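# Seat gear and two bearing rings in near-row holders

## Task

Put the gear and both bearing rings into the holders that match them in the row closest to the robot, each part lying flat, and release all of them at the end.

## Robot and tools

Robot: two arms, left_arm and right_arm, each a six-joint arm with a parallel two-finger gripper. All positions use one scene frame. Its origin sits on the table surface midway between the arms, +z is up, +x reaches out across the table, and left_arm stands on the +y side. The names left and right do not refer to image sides. Bases: left_arm at (+0.042, +0.350, 0) m, right_arm at (+0.010, -0.277, 0) m, each turned slightly about z. Joint ranges in rad, base to hand: waist -2.618 to 3.054, shoulder 0 to 3.142, elbow 0 to 3.142, wrist pitch -1.571 to 1.571, wrist yaw -1.571 to 1.571, wrist roll -2.094 to 2.094. Elbows cannot lock fully straight.

Gripper frame: the fingers extend along the gripper's +z and close together along its y. The reported end_effector_position is the spot between the finger pads, roughly 1 cm short of the tips. A wrist camera mount also hangs off each hand.

execute_actions(actions, pictures). actions holds zero or one item. An empty list commands nothing and returns the state plus pictures. An action item is {"rows": [...], "steps": n}: 1 to 15 rows, steps 7 to 15 (default 15), each step 1/30 s; row k drives step k and the final row repeats to fill the steps. A wait item is {"steps": n} with n up to 300, counted from the previous result, so your reply time is part of it. pictures: true asks for camera images with a non-empty call. A rejected call moves nothing.

Row layout (used by both execute_actions and move): one flat list of 14 numbers covering both arms, each in [-1, 1]: left dx, dy, dz, rx, ry, rz, opening, then right dx, dy, dz, rx, ry, rz, opening. The first six per arm are an offset, not a pose, expressed in that gripper's own axes, measured from the gripper pose printed in the most recent result showing it (before any such result, or for the second and later calls in one reply, from where the hand is when the action begins). Every row is counted from that same reference, not from the previous row. Scale: 1.0 equals 0.6 m for dx/dy/dz and 180 degrees for rotation; rx, ry, rz form a single rotation vector. opening is absolute: +1 is fully open (0.094 m), -1 fully closed. Each step, the commanded hand pose is clamped to lie within 70 mm and 16 degrees of the measured one; position wins over orientation if both cannot be met. An all-zero offset is not a pause: it pulls the arm back to its reference pose.

move(target, speed): target is one 14-number row as above (offsets from the same reference). Each hand travels a straight line toward its goal; both paths finish together, lasting 0.5 to 10 s (cut off at 10 s). speed is the path top speed in m/s, 0.002 to 0.5, default 0.25; turning is capped at twice that in rad/s. Openings are sent at the start. Paths ignore obstacles and the other arm; hands lag, drift, and may overshoot the speed, worst near full reach. The result adds a move: line with the ending (done, off_target, moving, held, fault), any limits (paced = the pose sent was clipped; held = a check blocked some steps, after which the arm may jump fast), and each hand's distance to its goal. Faster contact and aiming deeper past a contact both mean harder impact.

wait(seconds): 0 to 10 s of letting the scene run with nothing new commanded.

zoom_image(camera, region): camera is cam_high, cam_low, cam_left_wrist or cam_right_wrist (all 504x504); region [x0, y0, x1, y1] in pixels from the top-left, no larger than 504 by 504. Calibration (K, distortion, T_world_to_cam) is supplied per camera and may be off by a few degrees and millimetres.

read_manual(section): only "licences"; returns licence text, no motion.

finished_scene(scene): pass the current scene number; it ends and grades the scene irreversibly, so call it only once the parts sit flat in their holders and are released. Answering with no tool call also ends things.

After an action the arm continues only to its last clamped pose, so a distant goal may need several actions; check the printed pose. Unfinished finger motion continues.

Result lines: the state line gives each hand's position (m) and quat_wxyz in the scene frame; printed positions can be slightly off, more at long reach. grip_measured is the measured opening on the command scale (the last Joint positions value is the opening in metres; each gripper has its own fixed error up to about 1 mm). pose unreachable names an arm whose command the clearance check altered; HELD marks steps where a row was not fully sent; Hand target (only when nothing is kept back) shows where each hand is now being driven; FAULT and OVER-TEMPERATURE FAULT report stops; MOTOR HOT warns from 75 °C.

Practical points: arms tend to finish a centimetre or more low and can sink under repeated zero offsets; to hold an arm, send the offset back to its intended pose in the first call of a reply, zeros afterwards, and aim higher if it still sags. To grip, command an opening roughly 0.03 under grip_measured; smaller margins grip more gently. Pads push about 50 to 62 N; very thin parts get less. Holding loads heats motors: at 90 °C the arm pauses 10 s, at 100 °C it goes limp and falls, so avoid holding long. Parts may be tugged or nudged at random moments. Never let objects leave the table, never let the arms collide or press each other, and avoid drops, slams and forceful pushes. Smooth, quick, low-effort motion is preferred.

Each tool is called by a JSON object that holds its "fn" and its "kwargs".

## Session

{"fn": "execute_actions", "kwargs": {"actions": []}}

Scene clock: 0.00 s of 6300.00 s.
left_arm: end_effector_position=(+0.2633, -0.1665, +0.3598) grip_measured=+1.000 end_effector_quat_wxyz=(+0.701, +0.553, +0.421, -0.160) | right_arm: end_effector_position=(+0.5815, -0.5245, +0.1703) grip_measured=+1.000 end_effector_quat_wxyz=(+0.578, +0.733, +0.354, -0.054)
Joint positions: left_arm=[-1.084  1.732  1.382  0.383 -0.034  0.697  0.094] | right_arm=[ 0.007  2.385  2.017 -0.229  0.954  1.534  0.094]
Joint velocities: left_arm=[-0.007  0.007 -0.002 -0.007 -0.007  0.022  0.   ] | right_arm=[ 0.007 -0.012  0.002  0.081  0.095 -0.051  0.   ]
Motor temperatures (°C, as the motors report them): left_arm=[28 25 26 27 28 28] | right_arm=[26 26 26 27 24 27]
Hand target (left_arm): +0.263, -0.165, +0.367; +0.704, +0.548, +0.421, -0.164
Hand target (right_arm): +0.580, -0.526, +0.188; +0.588, +0.731, +0.343, -0.050

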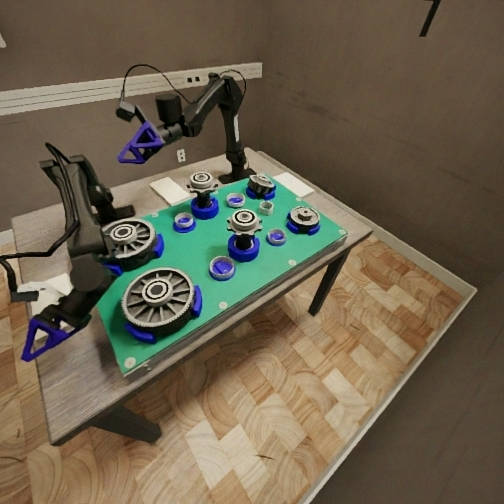

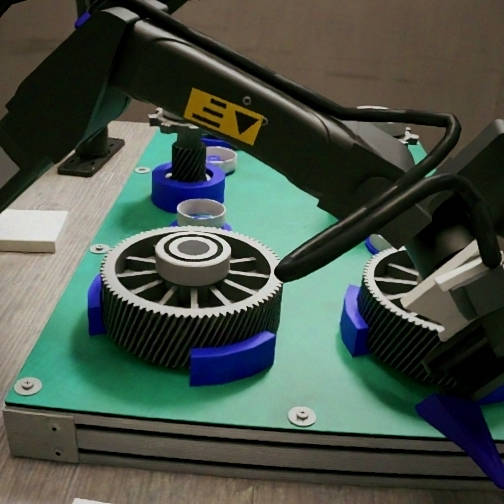

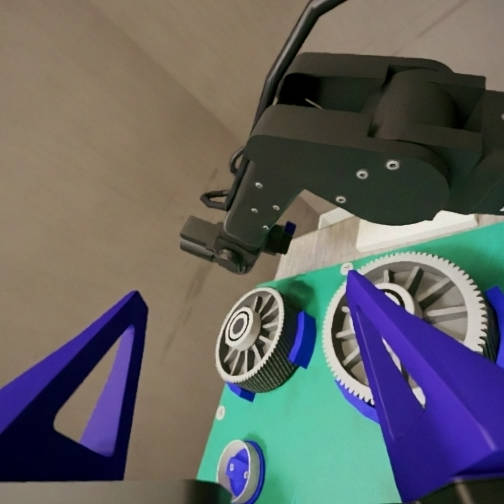

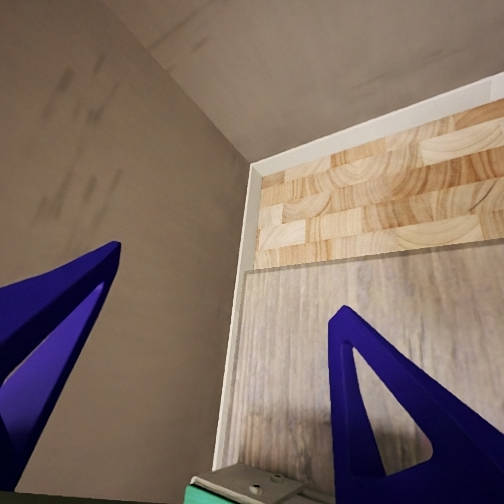

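{"fn": "zoom_image", "kwargs": {"camera": "cam_high", "region": [90, 150, 370, 350]}}

{"fn": "zoom_image", "kwargs": {"camera": "cam_high", "region": [140, 160, 340, 280]}}

{"fn": "zoom_image", "kwargs": {"camera": "cam_high", "region": [0, 180, 180, 360]}}

Region (90, 150, 370, 350) of cam_high's 504x504 image, scaled by 1.800, with more detail than that image has; it fills the top 360 rows of this view, and the rest is white.

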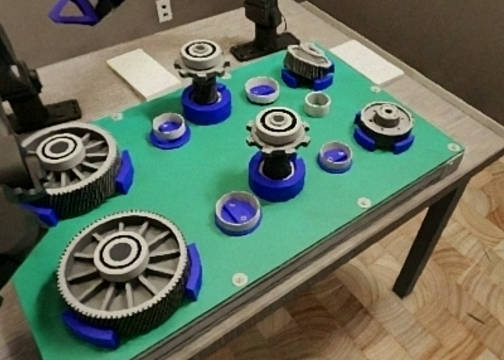

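Region (140, 160, 340, 280) of cam_high's 504x504 image, scaled by 2.520, with more detail than that image has; it fills the top 302 rows of this view, and the rest is white.

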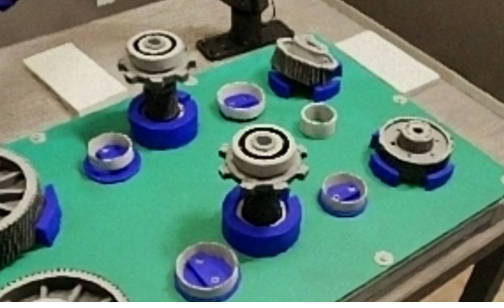

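Region (0, 180, 180, 360) of cam_high's 504x504 image, scaled by 2.800, with more detail than that image has.

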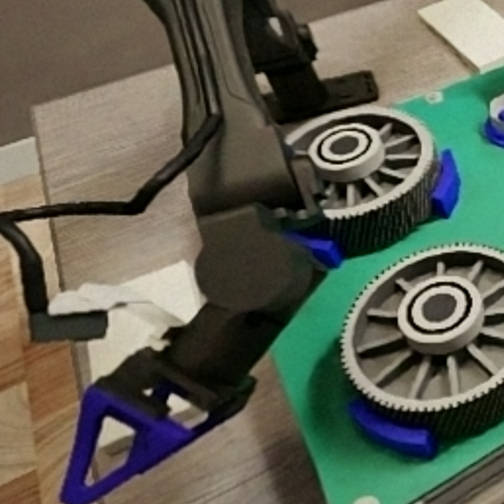

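{"fn": "move", "kwargs": {"target": [0.207,0.07,-0.59,-0.128,0.559,-0.441,1,0,0,0,0,0,0,1], "speed": 0.4}}

Scene clock: 4.47 s of 6300.00 s.
left_arm: end_effector_position=(+0.2245, +0.1958, +0.2758) grip_measured=+1.000 end_effector_quat_wxyz=(+0.132, +0.017, +0.986, -0.102) | right_arm: end_effector_position=(+0.5826, -0.5239, +0.1697) grip_measured=+1.000 end_effector_quat_wxyz=(+0.577, +0.733, +0.356, -0.051)
Joint positions: left_arm=[-0.621  1.286  1.627 -1.576 -0.014 -0.679  0.094] | right_arm=[ 0.007  2.385  2.017 -0.229  0.946  1.534  0.094]
Joint velocities: left_arm=[ 0.002 -0.017  0.022 -0.051  0.022  0.022  0.   ] | right_arm=[-0.002 -0.007 -0.002  0.081 -0.051  0.037  0.   ]
Motor temperatures (°C, as the motors report them): left_arm=[28 26 27 28 28 28] | right_arm=[26 29 27 28 24 27]
Hand target (left_arm): +0.221, +0.201, +0.275; +0.129, +0.009, +0.986, -0.102
Hand target (right_arm): +0.582, -0.524, +0.170; +0.578, +0.733, +0.354, -0.054
Off the commanded pose (left_arm): 0.007 m, 19 deg; orientation clipped at the last step of the last action.
Off the commanded pose (right_arm): 0.001 m, 0 deg.
joint sent to its limit (left arm) — the command would take joint 4 (wrist pitch) past its lower limit, so that joint was sent only as far as its limit.
Kept back: nothing.
move: off_target (left_arm); limits=paced
camera_calibration (this result's frames):
cam_left_wrist: T_world_to_cam=[[-0.177192, -0.971415, 0.157973, 0.180615], [-0.882375, 0.227898, 0.411675, 0.0613284], [-0.435909, -0.066446, -0.897534, 0.478656], [0, 0, 0, 1]] pos_world=[0.294769, 0.19328, 0.37583]
cam_right_wrist: T_world_to_cam=[[-0.823617, -0.0845726, -0.560805, 0.522265], [0.157075, 0.916123, -0.368843, 0.472256], [0.54496, -0.391874, -0.741251, -0.288181], [0, 0, 0, 1]] pos_world=[0.513014, -0.501406, 0.253463]

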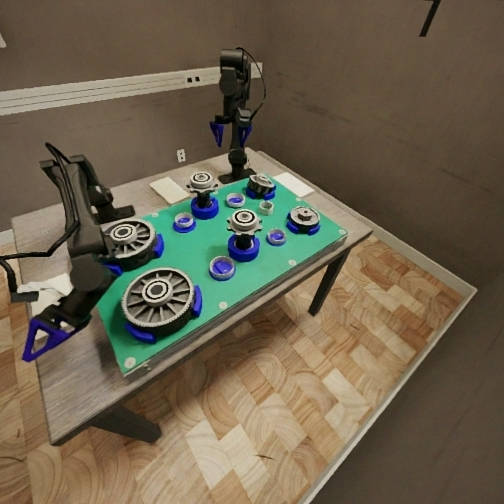

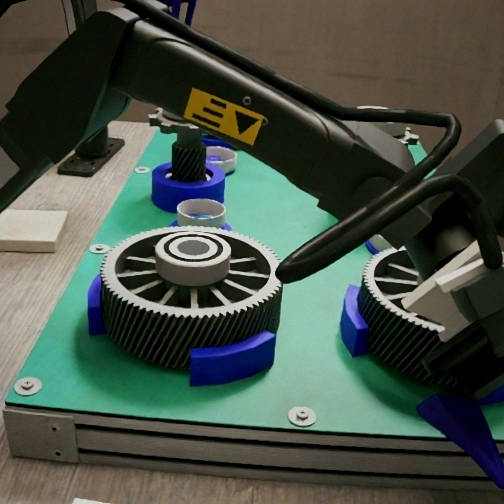

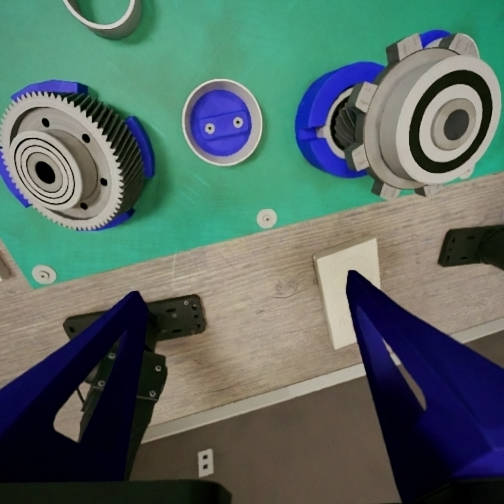

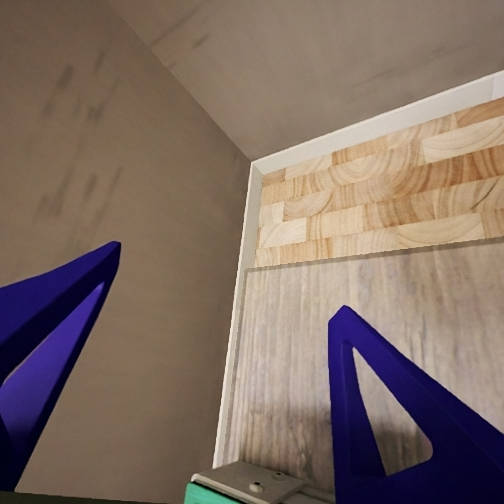

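{"fn": "move", "kwargs": {"target": [-0.059,0.014,0.2,-0.065,0.084,-0.011,1,0,0,0,0,0,0,1]}}

{"fn": "move", "kwargs": {"target": [0,0,0,0,0,-0.36,1,0,0,0,0,0,0,1], "speed": 0.4}}

Scene clock: 6.57 s of 6300.00 s.
left_arm: end_effector_position=(+0.2810, +0.1792, +0.1629) grip_measured=+1.000 end_effector_quat_wxyz=(-0.021, +0.002, +1.000, +0.014) | right_arm: end_effector_position=(+0.5836, -0.5233, +0.1691) grip_measured=+1.000 end_effector_quat_wxyz=(+0.576, +0.733, +0.358, -0.048)
Joint positions: left_arm=[-0.527  1.707  1.589 -1.504  0.002 -0.62   0.094] | right_arm=[ 0.007  2.385  2.017 -0.229  0.939  1.534  0.094]
Joint velocities: left_arm=[-0.002  0.002 -0.002 -0.022 -0.037  0.066  0.   ] | right_arm=[-0.012  0.002 -0.012 -0.037  0.081 -0.007  0.   ]
Motor temperatures (°C, as the motors report them): left_arm=[28 26 27 28 28 28] | right_arm=[26 31 27 28 24 27]
Hand target (left_arm): +0.289, +0.177, +0.173; +0.000, +0.002, +1.000, -0.000
Hand target (right_arm): +0.583, -0.524, +0.170; +0.577, +0.733, +0.356, -0.051
Off the commanded pose (left_arm): 0.012 m, 3 deg.
Off the commanded pose (right_arm): 0.001 m, 0 deg.
Kept back: nothing.
move: off_target (left_arm)
camera_calibration (this result's frames):
cam_left_wrist: T_world_to_cam=[[-0.125916, -0.991666, -0.0272853, 0.211658], [-0.714648, 0.0715968, 0.69581, 0.0960222], [-0.688058, 0.107113, -0.717707, 0.411334], [0, 0, 0, 1]] pos_world=[0.378295, 0.15896, 0.234179]
cam_right_wrist: T_world_to_cam=[[-0.822707, -0.087259, -0.561729, 0.521015], [0.151833, 0.918521, -0.365057, 0.475011], [0.547815, -0.385623, -0.742424, -0.287114], [0, 0, 0, 1]] pos_world=[0.513805, -0.501562, 0.252915]

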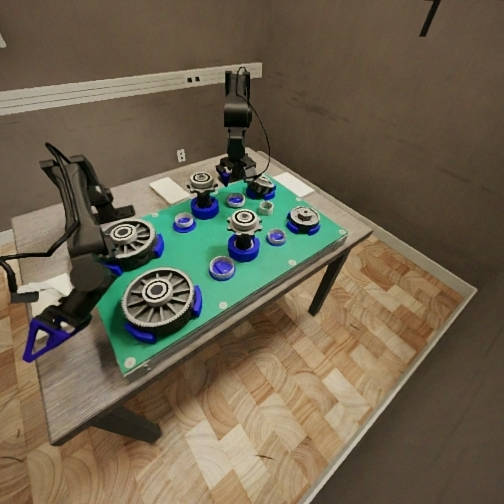

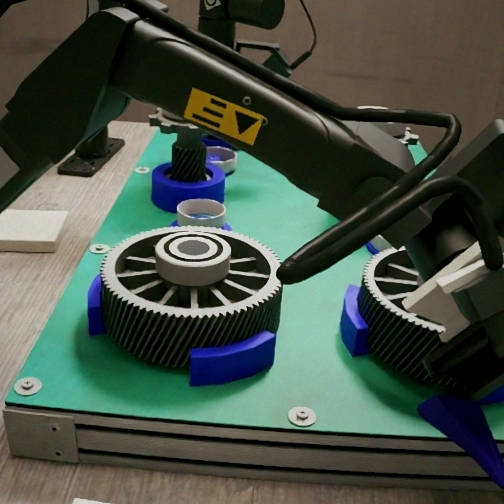

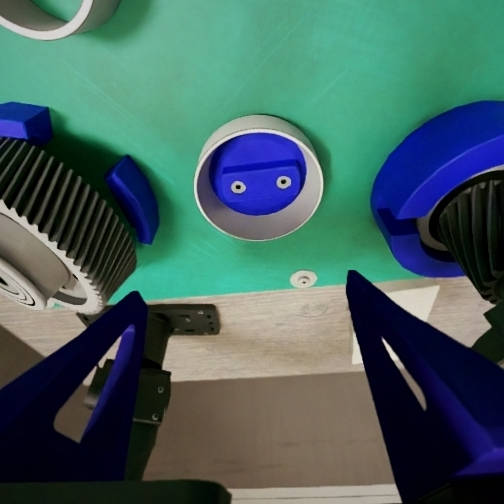

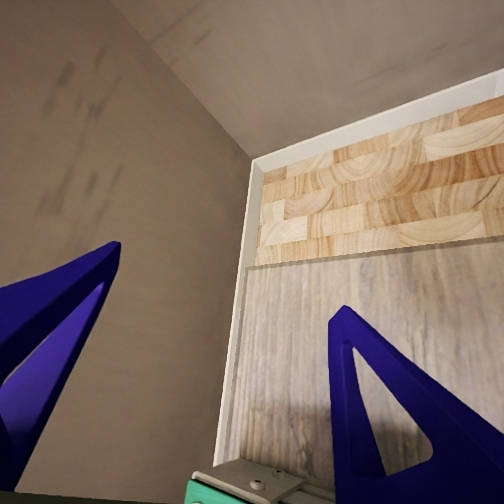

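Scene clock: 8.67 s of 6300.00 s.
left_arm: end_effector_position=(+0.2803, +0.1783, +0.1629) grip_measured=+1.000 end_effector_quat_wxyz=(-0.013, -0.529, +0.848, +0.022) | right_arm: end_effector_position=(+0.5846, -0.5226, +0.1685) grip_measured=+1.000 end_effector_quat_wxyz=(+0.575, +0.733, +0.360, -0.045)
Joint positions: left_arm=[-0.527  1.707  1.589 -1.504  0.008 -1.737  0.094] | right_arm=[ 0.007  2.385  2.017 -0.229  0.931  1.534  0.094]
Joint velocities: left_arm=[-0.002  0.007 -0.002  0.022 -0.051 -0.051  0.   ] | right_arm=[-0.017 -0.012 -0.002 -0.022 -0.022 -0.051  0.   ]
Motor temperatures (°C, as the motors report them): left_arm=[28 27 27 28 28 28] | right_arm=[26 32 27 28 24 27]
Hand target (left_arm): +0.281, +0.179, +0.163; -0.010, -0.534, +0.845, +0.023
Hand target (right_arm): +0.584, -0.523, +0.169; +0.576, +0.733, +0.358, -0.048
Off the commanded pose (left_arm): 0.001 m, 1 deg.
Off the commanded pose (right_arm): 0.001 m, 0 deg.
Kept back: nothing.
move: done
camera_calibration (this result's frames):
cam_left_wrist: T_world_to_cam=[[0.835901, -0.546057, -0.0556002, -0.133747], [-0.376431, -0.644048, 0.665959, 0.133265], [-0.399461, -0.535746, -0.743913, 0.448973], [0, 0, 0, 1]] pos_world=[0.341312, 0.253331, 0.237811]
cam_right_wrist: T_world_to_cam=[[-0.82173, -0.0900768, -0.562714, 0.519696], [0.146296, 0.920994, -0.361065, 0.4779], [0.550779, -0.37902, -0.74363, -0.285968], [0, 0, 0, 1]] pos_world=[0.51464, -0.501718, 0.252339]

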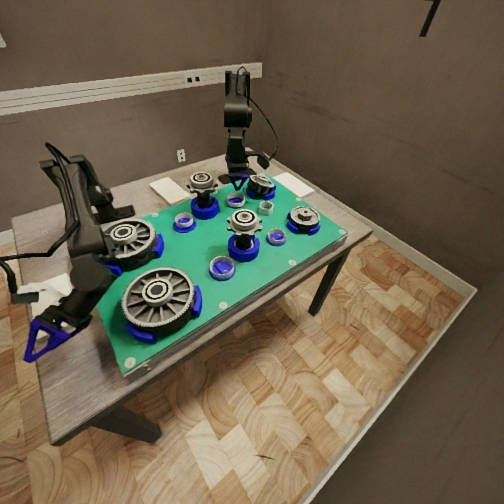

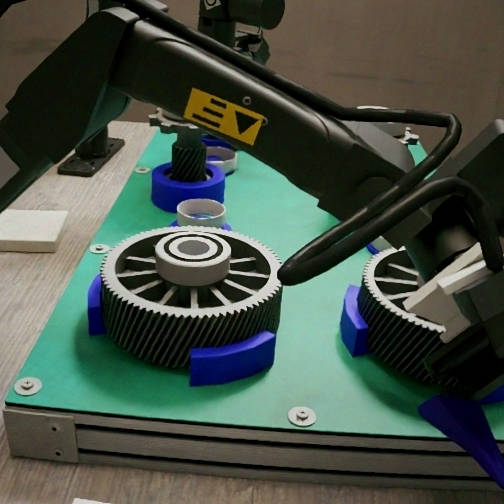

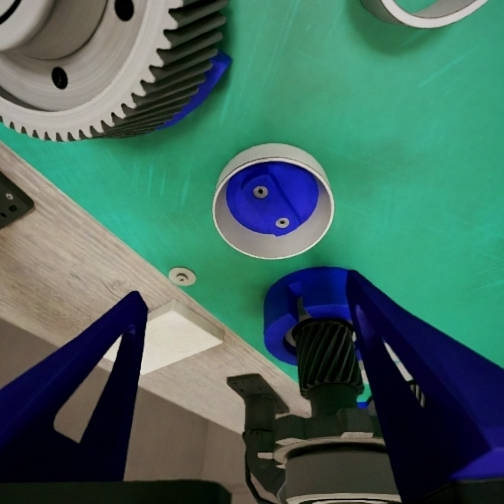

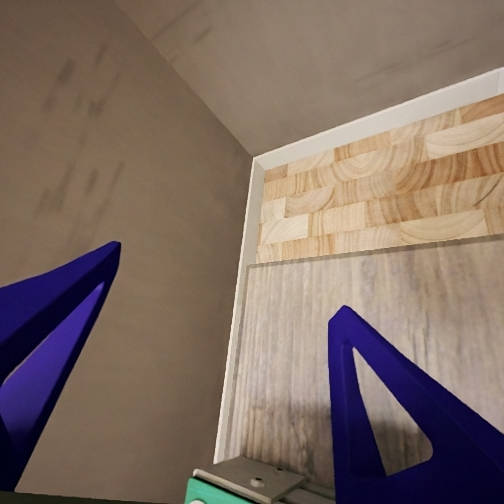

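{"fn": "move", "kwargs": {"target": [0.003,-0.027,0.092,0.01,0,0,1,0,0,0,0,0,0,1], "speed": 0.1}}

Scene clock: 10.23 s of 6300.00 s.
left_arm: end_effector_position=(+0.2924, +0.1694, +0.1112) grip_measured=+1.000 end_effector_quat_wxyz=(-0.007, -0.530, +0.848, +0.005) | right_arm: end_effector_position=(+0.5856, -0.5220, +0.1679) grip_measured=+1.000 end_effector_quat_wxyz=(+0.574, +0.733, +0.362, -0.043)
Joint positions: left_arm=[-0.527  1.725  1.407 -1.266  0.009 -1.74   0.094] | right_arm=[ 0.007  2.385  2.017 -0.229  0.924  1.534  0.094]
Joint velocities: left_arm=[-0.017 -0.012  0.012 -0.007 -0.037  0.037  0.   ] | right_arm=[-0.002  0.002 -0.007 -0.022  0.095  0.037  0.   ]
Motor temperatures (°C, as the motors report them): left_arm=[28 27 27 28 28 28] | right_arm=[26 32 28 28 24 27]
Hand target (left_arm): +0.292, +0.170, +0.107; -0.005, -0.529, +0.849, +0.009
Hand target (right_arm): +0.585, -0.523, +0.169; +0.575, +0.733, +0.360, -0.045
Off the commanded pose (left_arm): 0.005 m, 0 deg.
Off the commanded pose (right_arm): 0.001 m, 0 deg.
Kept back: nothing.
move: done
camera_calibration (this result's frames):
cam_left_wrist: T_world_to_cam=[[0.83846, -0.544616, -0.0194778, -0.156589], [-0.394082, -0.630619, 0.668595, 0.169152], [-0.37641, -0.552914, -0.743372, 0.406692], [0, 0, 0, 1]] pos_world=[0.351036, 0.246255, 0.186179]
cam_right_wrist: T_world_to_cam=[[-0.820785, -0.0927441, -0.563659, 0.518441], [0.141019, 0.923295, -0.357266, 0.480634], [0.553558, -0.372725, -0.744748, -0.284857], [0, 0, 0, 1]] pos_world=[0.515435, -0.501859, 0.251791]

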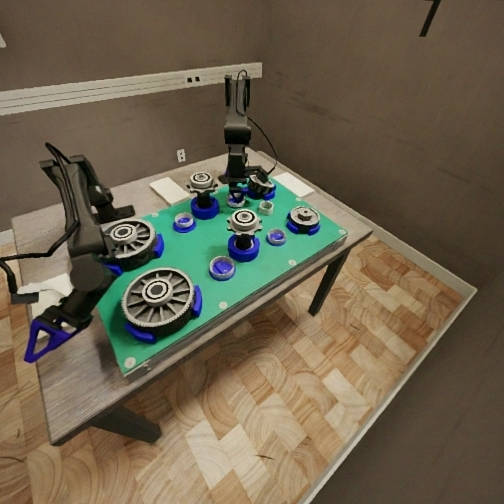

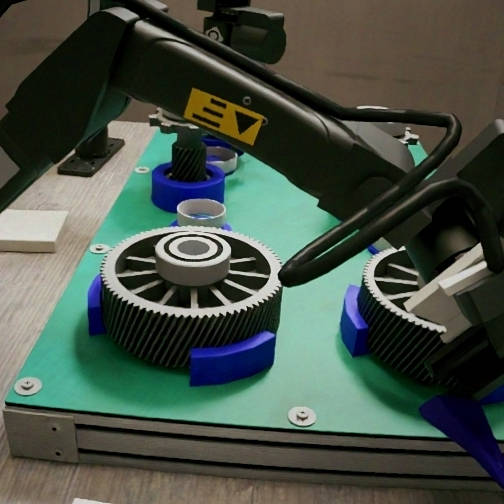

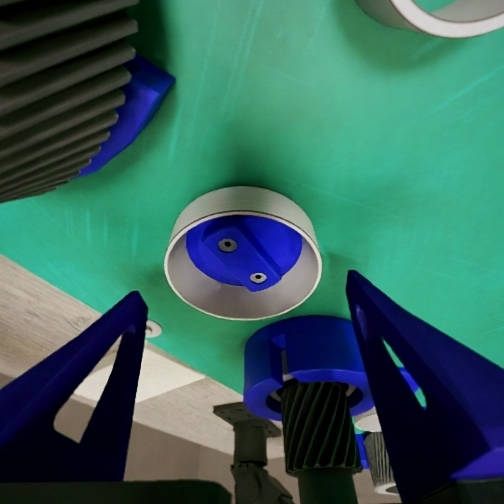

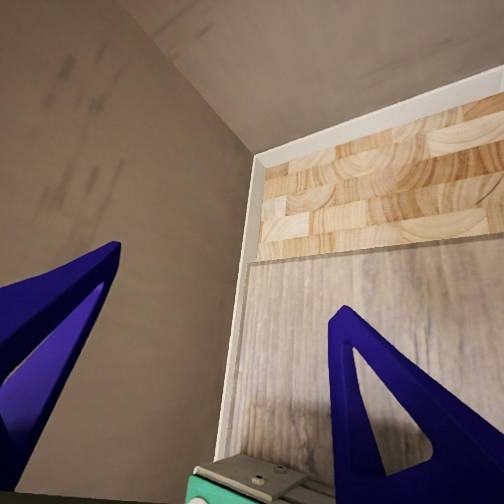

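{"fn": "move", "kwargs": {"target": [0,0,0.072,0,0,0,1,0,0,0,0,0,0,1], "speed": 0.06}}

{"fn": "zoom_image", "kwargs": {"camera": "cam_high", "region": [160, 170, 300, 290]}}

Scene clock: 11.73 s of 6300.00 s.
left_arm: end_effector_position=(+0.2959, +0.1663, +0.0777) grip_measured=+1.000 end_effector_quat_wxyz=(-0.003, -0.530, +0.848, -0.007) | right_arm: end_effector_position=(+0.5865, -0.5214, +0.1674) grip_measured=+1.000 end_effector_quat_wxyz=(+0.572, +0.734, +0.364, -0.040)
Joint positions: left_arm=[-0.527  1.739  1.288 -1.11   0.011 -1.74   0.094] | right_arm=[ 0.007  2.385  2.017 -0.229  0.917  1.534  0.094]
Joint velocities: left_arm=[-0.012  0.007  0.007 -0.037  0.007 -0.081  0.   ] | right_arm=[ 0.002 -0.002  0.007 -0.066 -0.095 -0.037  0.   ]
Motor temperatures (°C, as the motors report them): left_arm=[28 27 27 28 28 28] | right_arm=[26 33 28 29 24 27]
Hand target (left_arm): +0.292, +0.169, +0.068; -0.007, -0.530, +0.848, +0.005
Hand target (right_arm): +0.586, -0.522, +0.168; +0.574, +0.733, +0.362, -0.043
Off the commanded pose (left_arm): 0.011 m, 1 deg.
Off the commanded pose (right_arm): 0.001 m, 0 deg.
Kept back: nothing.
move: off_target (left_arm)
camera_calibration (this result's frames):
cam_left_wrist: T_world_to_cam=[[0.838806, -0.544412, 0.0043981, -0.16386], [-0.405874, -0.619928, 0.671532, 0.192459], [-0.362864, -0.565071, -0.740962, 0.379217], [0, 0, 0, 1]] pos_world=[0.353165, 0.244387, 0.152464]
cam_right_wrist: T_world_to_cam=[[-0.819823, -0.0954018, -0.564614, 0.517182], [0.135726, 0.92555, -0.353463, 0.483359], [0.5563, -0.366409, -0.745838, -0.283726], [0, 0, 0, 1]] pos_world=[0.51623, -0.501993, 0.251244]

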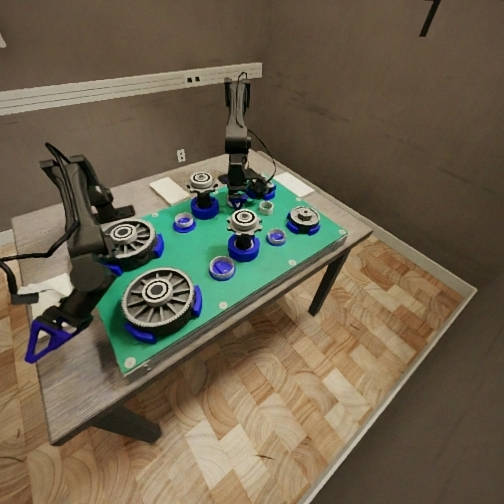

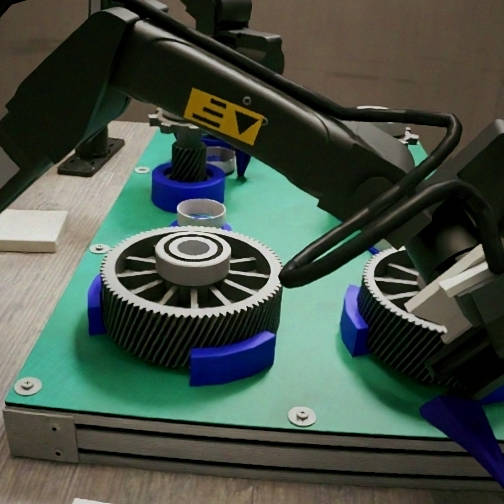

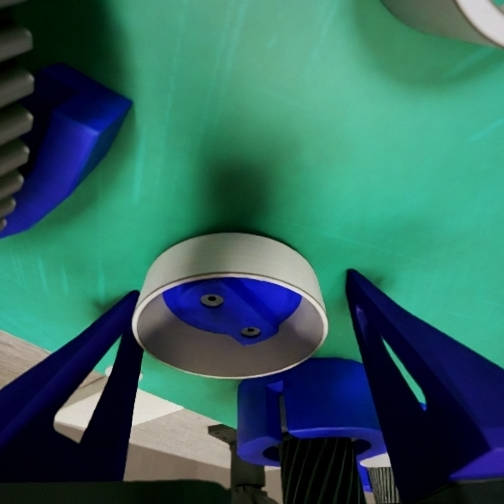

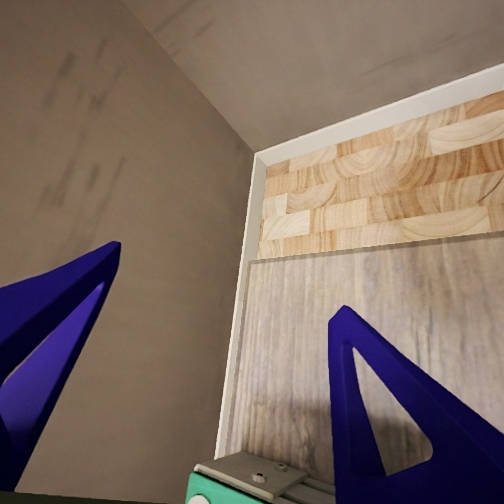

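Region (160, 170, 300, 290) of cam_high's 504x504 image, scaled by 3.600, with more detail than that image has; it fills the top 432 rows of this view, and the rest is white.

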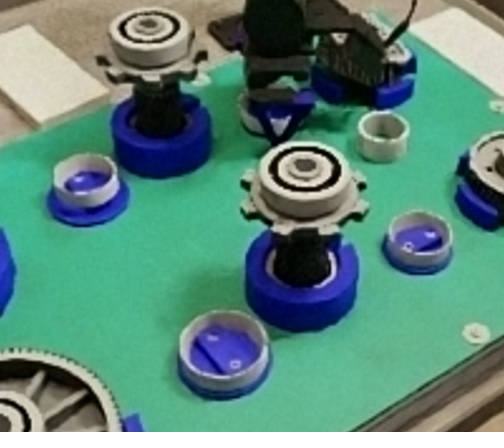

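{"fn": "move", "kwargs": {"target": [0,0.01,0.008,0,0,0,1,0,0,0,0,0,0,1], "speed": 0.04}}

{"fn": "move", "kwargs": {"target": [0,0,0,0,0,0,0.5,0,0,0,0,0,0,1]}}

Scene clock: 12.67 s of 6300.00 s.
left_arm: end_effector_position=(+0.2956, +0.1665, +0.0778) grip_measured=+1.000 end_effector_quat_wxyz=(-0.002, -0.530, +0.848, -0.011) | right_arm: end_effector_position=(+0.5876, -0.5207, +0.1668) grip_measured=+1.000 end_effector_quat_wxyz=(+0.571, +0.734, +0.367, -0.037)
Joint positions: left_arm=[-0.527  1.729  1.276 -1.099  0.012 -1.74   0.094] | right_arm=[ 0.007  2.385  2.017 -0.229  0.909  1.534  0.094]
Joint velocities: left_arm=[-0.002  0.007 -0.007 -0.037  0.066 -0.037  0.   ] | right_arm=[ 0.002 -0.007  0.002  0.007  0.007 -0.051  0.   ]
Motor temperatures (°C, as the motors report them): left_arm=[28 27 27 28 28 28] | right_arm=[26 33 28 29 24 27]
Hand target (left_arm): +0.290, +0.169, +0.073; -0.004, -0.530, +0.848, -0.006
Hand target (right_arm): +0.587, -0.521, +0.167; +0.572, +0.734, +0.365, -0.040
Off the commanded pose (left_arm): 0.007 m, 1 deg.
Off the commanded pose (right_arm): 0.001 m, 0 deg.
Kept back: nothing.
move: done
camera_calibration (this result's frames):
cam_left_wrist: T_world_to_cam=[[0.838734, -0.544363, 0.0139059, -0.164191], [-0.410932, -0.61598, 0.672089, 0.19315], [-0.357295, -0.569419, -0.740339, 0.378287], [0, 0, 0, 1]] pos_world=[0.352244, 0.245, 0.15253]
cam_right_wrist: T_world_to_cam=[[-0.818792, -0.098189, -0.565631, 0.515854], [0.130136, 0.927872, -0.349453, 0.486216], [0.559145, -0.359739, -0.746957, -0.282513], [0, 0, 0, 1]] pos_world=[0.517069, -0.502126, 0.250667]

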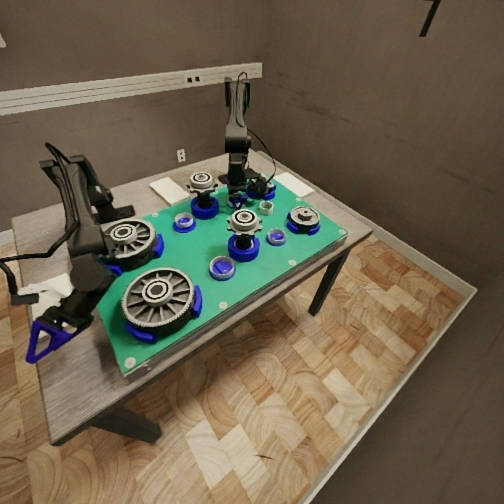

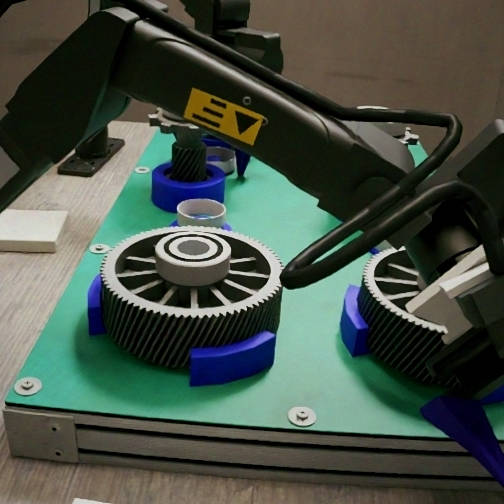

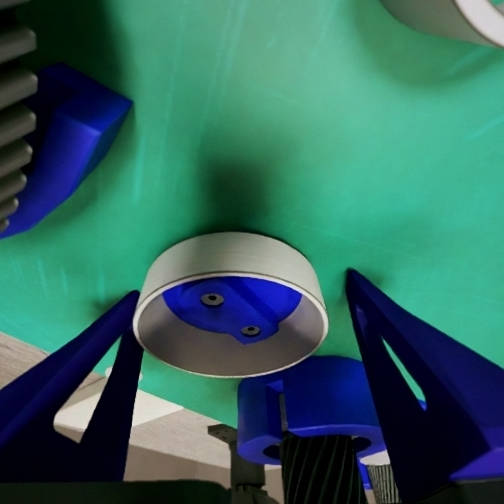

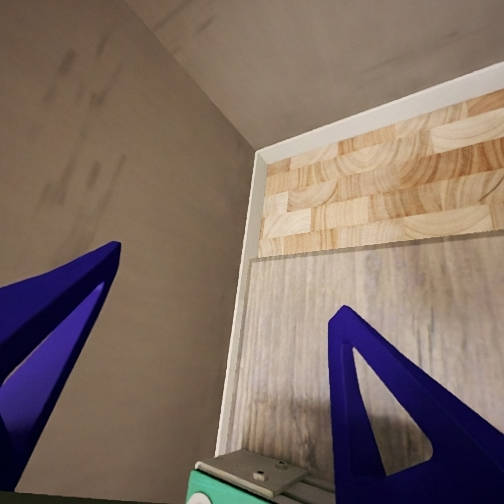

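Scene clock: 13.17 s of 6300.00 s.
left_arm: end_effector_position=(+0.2941, +0.1670, +0.0778) grip_measured=+0.568 end_effector_quat_wxyz=(-0.004, -0.530, +0.848, -0.009) | right_arm: end_effector_position=(+0.5885, -0.5201, +0.1662) grip_measured=+1.000 end_effector_quat_wxyz=(+0.570, +0.734, +0.369, -0.035)
Joint positions: left_arm=[-0.527  1.729  1.276 -1.105  0.014 -1.74   0.074] | right_arm=[ 0.007  2.385  2.017 -0.229  0.902  1.534  0.094]
Joint velocities: left_arm=[-0.007  0.012 -0.002  0.007  0.066 -0.022 -0.001] | right_arm=[ 0.007 -0.012 -0.002 -0.007 -0.095  0.022  0.   ]
Motor temperatures (°C, as the motors report them): left_arm=[28 27 28 28 28 28] | right_arm=[26 33 28 29 24 27]
Hand target (left_arm): +0.296, +0.167, +0.078; -0.002, -0.530, +0.848, -0.011
Hand target (right_arm): +0.588, -0.521, +0.167; +0.571, +0.734, +0.367, -0.037
Off the commanded pose (left_arm): 0.002 m, 0 deg.
Off the commanded pose (right_arm): 0.001 m, 0 deg.
Kept back: nothing.
move: done
camera_calibration (this result's frames):
cam_left_wrist: T_world_to_cam=[[0.838574, -0.544734, 0.00768927, -0.16206], [-0.406814, -0.616744, 0.673891, 0.191624], [-0.362349, -0.568235, -0.738791, 0.379186], [0, 0, 0, 1]] pos_world=[0.351253, 0.245371, 0.152252]
cam_right_wrist: T_world_to_cam=[[-0.817849, -0.100688, -0.566555, 0.514656], [0.125091, 0.929918, -0.34584, 0.488778], [0.561671, -0.353716, -0.747938, -0.281402], [0, 0, 0, 1]] pos_world=[0.517825, -0.50224, 0.250149]

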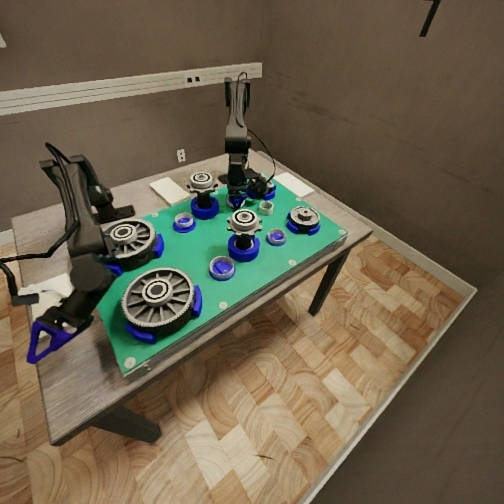

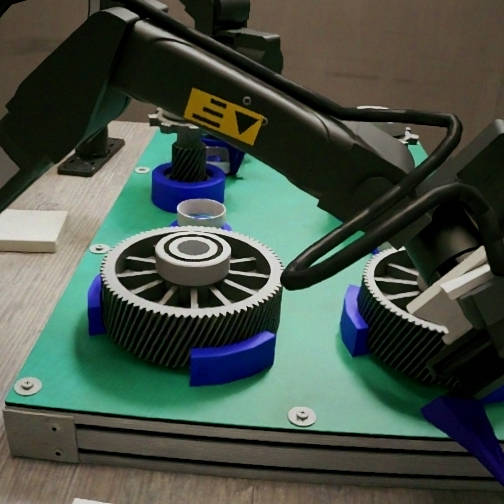

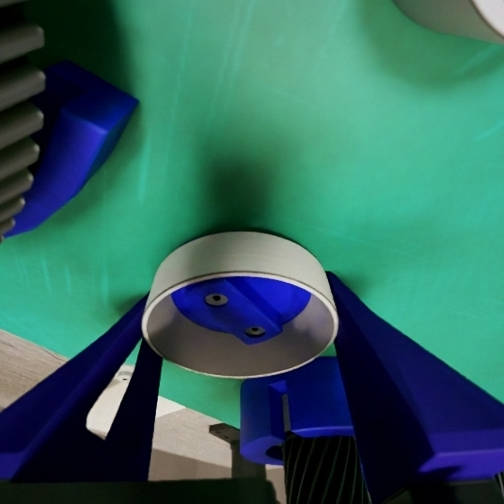

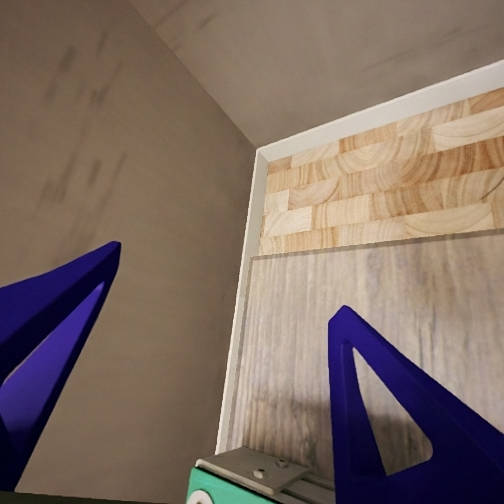

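{"fn": "move", "kwargs": {"target": [0,-0.04,-0.33,0,0,0,0.52,0,0,0,0,0,0,1]}}

{"fn": "move", "kwargs": {"target": [0.27,-0.30,0,0,0,0.58,0.52,0,0,0,0,0,0,1], "speed": 0.35}}

Scene clock: 15.13 s of 6300.00 s.
left_arm: end_effector_position=(+0.3138, +0.1600, +0.2667) grip_measured=+0.568 end_effector_quat_wxyz=(+0.045, -0.529, +0.837, -0.130) | right_arm: end_effector_position=(+0.5894, -0.5195, +0.1656) grip_measured=+1.000 end_effector_quat_wxyz=(+0.569, +0.734, +0.371, -0.032)
Joint positions: left_arm=[-0.507  1.663  1.938 -1.571  0.019 -1.732  0.074] | right_arm=[ 0.007  2.385  2.017 -0.229  0.895  1.534  0.094]
Joint velocities: left_arm=[ 0.007 -0.022 -0.007 -0.007 -0.022  0.139 -0.   ] | right_arm=[ 0.007 -0.012 -0.007 -0.051 -0.007 -0.037  0.   ]
Motor temperatures (°C, as the motors report them): left_arm=[28 28 28 28 28 28] | right_arm=[26 34 28 29 24 27]
Hand target (left_arm): +0.315, +0.164, +0.274; +0.050, -0.528, +0.837, -0.137
Hand target (right_arm): +0.588, -0.520, +0.166; +0.570, +0.734, +0.369, -0.035
Off the commanded pose (left_arm): 0.009 m, 15 deg.
Off the commanded pose (right_arm): 0.001 m, 0 deg.
joint sent to its limit (left arm) — the command would take joint 4 (wrist pitch) past its lower limit, so that joint was sent only as far as its limit.
Kept back: nothing.
move: off_target (left_arm)
camera_calibration (this result's frames):
cam_left_wrist: T_world_to_cam=[[0.81562, -0.5137, 0.266227, -0.250579], [-0.542522, -0.519093, 0.660464, 0.0985939], [-0.201083, -0.683121, -0.702076, 0.479866], [0, 0, 0, 1]] pos_world=[0.35436, 0.250263, 0.338496]
cam_right_wrist: T_world_to_cam=[[-0.816838, -0.103316, -0.56754, 0.513389], [0.11975, 0.932031, -0.342021, 0.491472], [0.564301, -0.347339, -0.748946, -0.280209], [0, 0, 0, 1]] pos_world=[0.518623, -0.502353, 0.249601]

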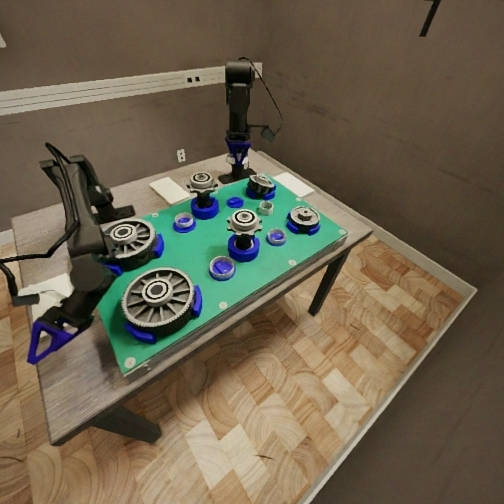

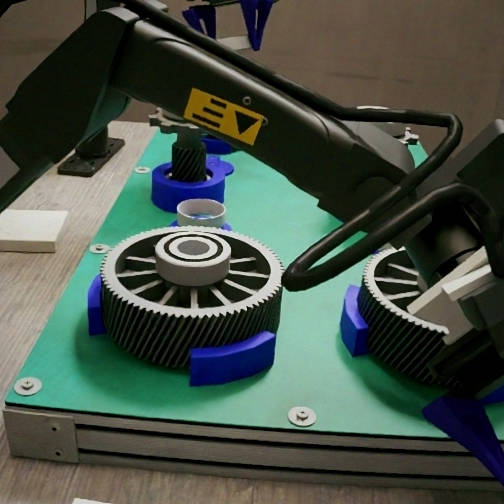

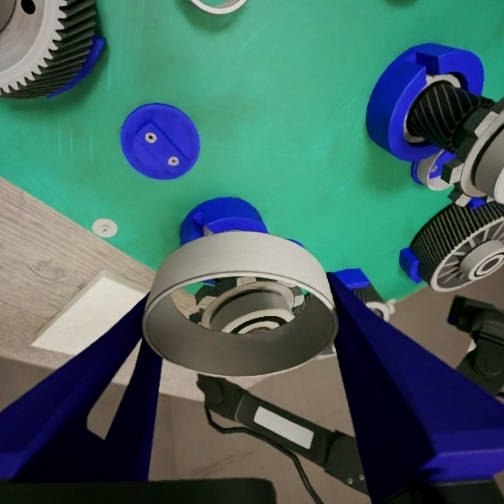

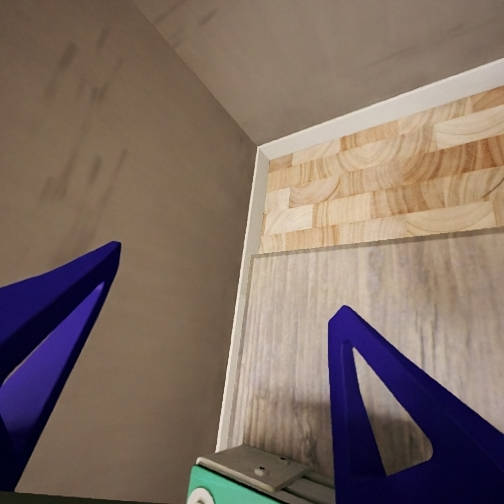

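Scene clock: 18.87 s of 6300.00 s.
left_arm: end_effector_position=(+0.4003, -0.0495, +0.3082) grip_measured=+0.569 end_effector_quat_wxyz=(+0.316, +0.308, +0.884, -0.156) | right_arm: end_effector_position=(+0.5904, -0.5188, +0.1651) grip_measured=+1.000 end_effector_quat_wxyz=(+0.567, +0.734, +0.373, -0.029)
Joint positions: left_arm=[-0.759  2.285  2.822 -1.389 -0.039 -0.17   0.074] | right_arm=[ 0.007  2.385  2.017 -0.229  0.888  1.534  0.094]
Joint velocities: left_arm=[-0.007 -0.017  0.007 -0.095 -0.022  0.007 -0.   ] | right_arm=[-0.032  0.017  0.002 -0.007 -0.007  0.022  0.   ]
Motor temperatures (°C, as the motors report them): left_arm=[28 29 29 28 28 28] | right_arm=[26 35 28 29 24 27]
Hand target (left_arm): +0.402, -0.056, +0.329; +0.349, +0.310, +0.868, -0.170
Hand target (right_arm): +0.589, -0.519, +0.166; +0.569, +0.734, +0.371, -0.032
Off the commanded pose (left_arm): 0.019 m, 26 deg; orientation clipped at the last step of the last action.
Off the commanded pose (right_arm): 0.001 m, 0 deg.
elbow stopped short (left arm): the move would have taken joint 3 (elbow) straighter than the controller allows; a more bent joint 3 avoids this.
Kept back: nothing.
move: off_target (left_arm); limits=paced
camera_calibration (this result's frames):
cam_left_wrist: T_world_to_cam=[[-0.710163, -0.704036, -0.00161854, 0.244071], [-0.704035, 0.710151, 0.00448786, 0.33699], [-0.00201021, 0.00432662, -0.999989, 0.429512], [0, 0, 0, 1]] pos_world=[0.411446, -0.0693376, 0.42839]
cam_right_wrist: T_world_to_cam=[[-0.81581, -0.105935, -0.568534, 0.512119], [0.114394, 0.934096, -0.338198, 0.494156], [0.566893, -0.340943, -0.749927, -0.278995], [0, 0, 0, 1]] pos_world=[0.519423, -0.502459, 0.249054]

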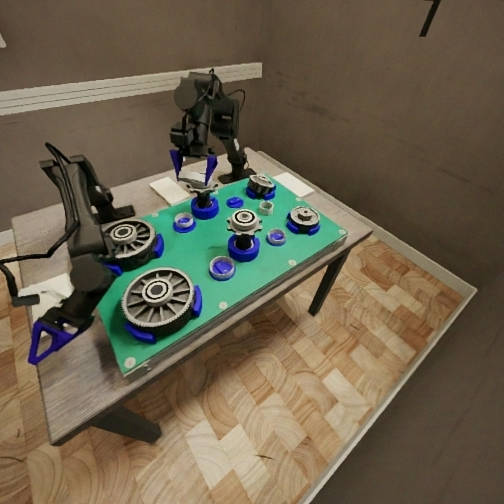

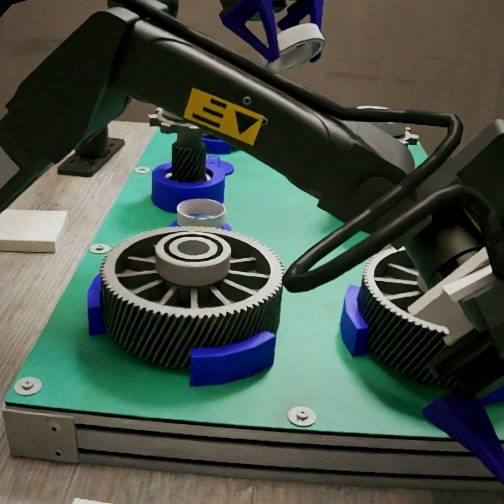

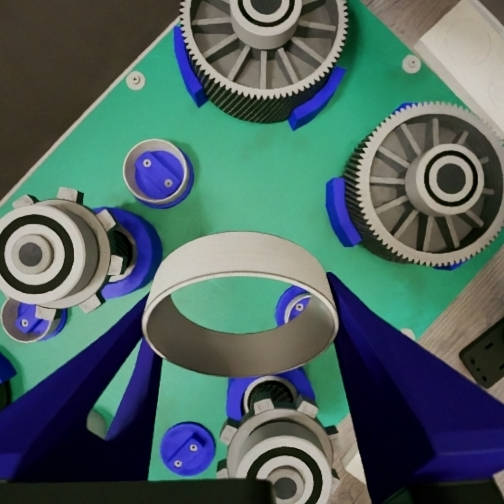

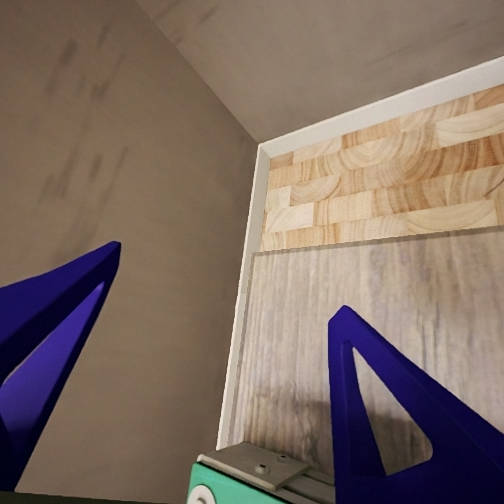

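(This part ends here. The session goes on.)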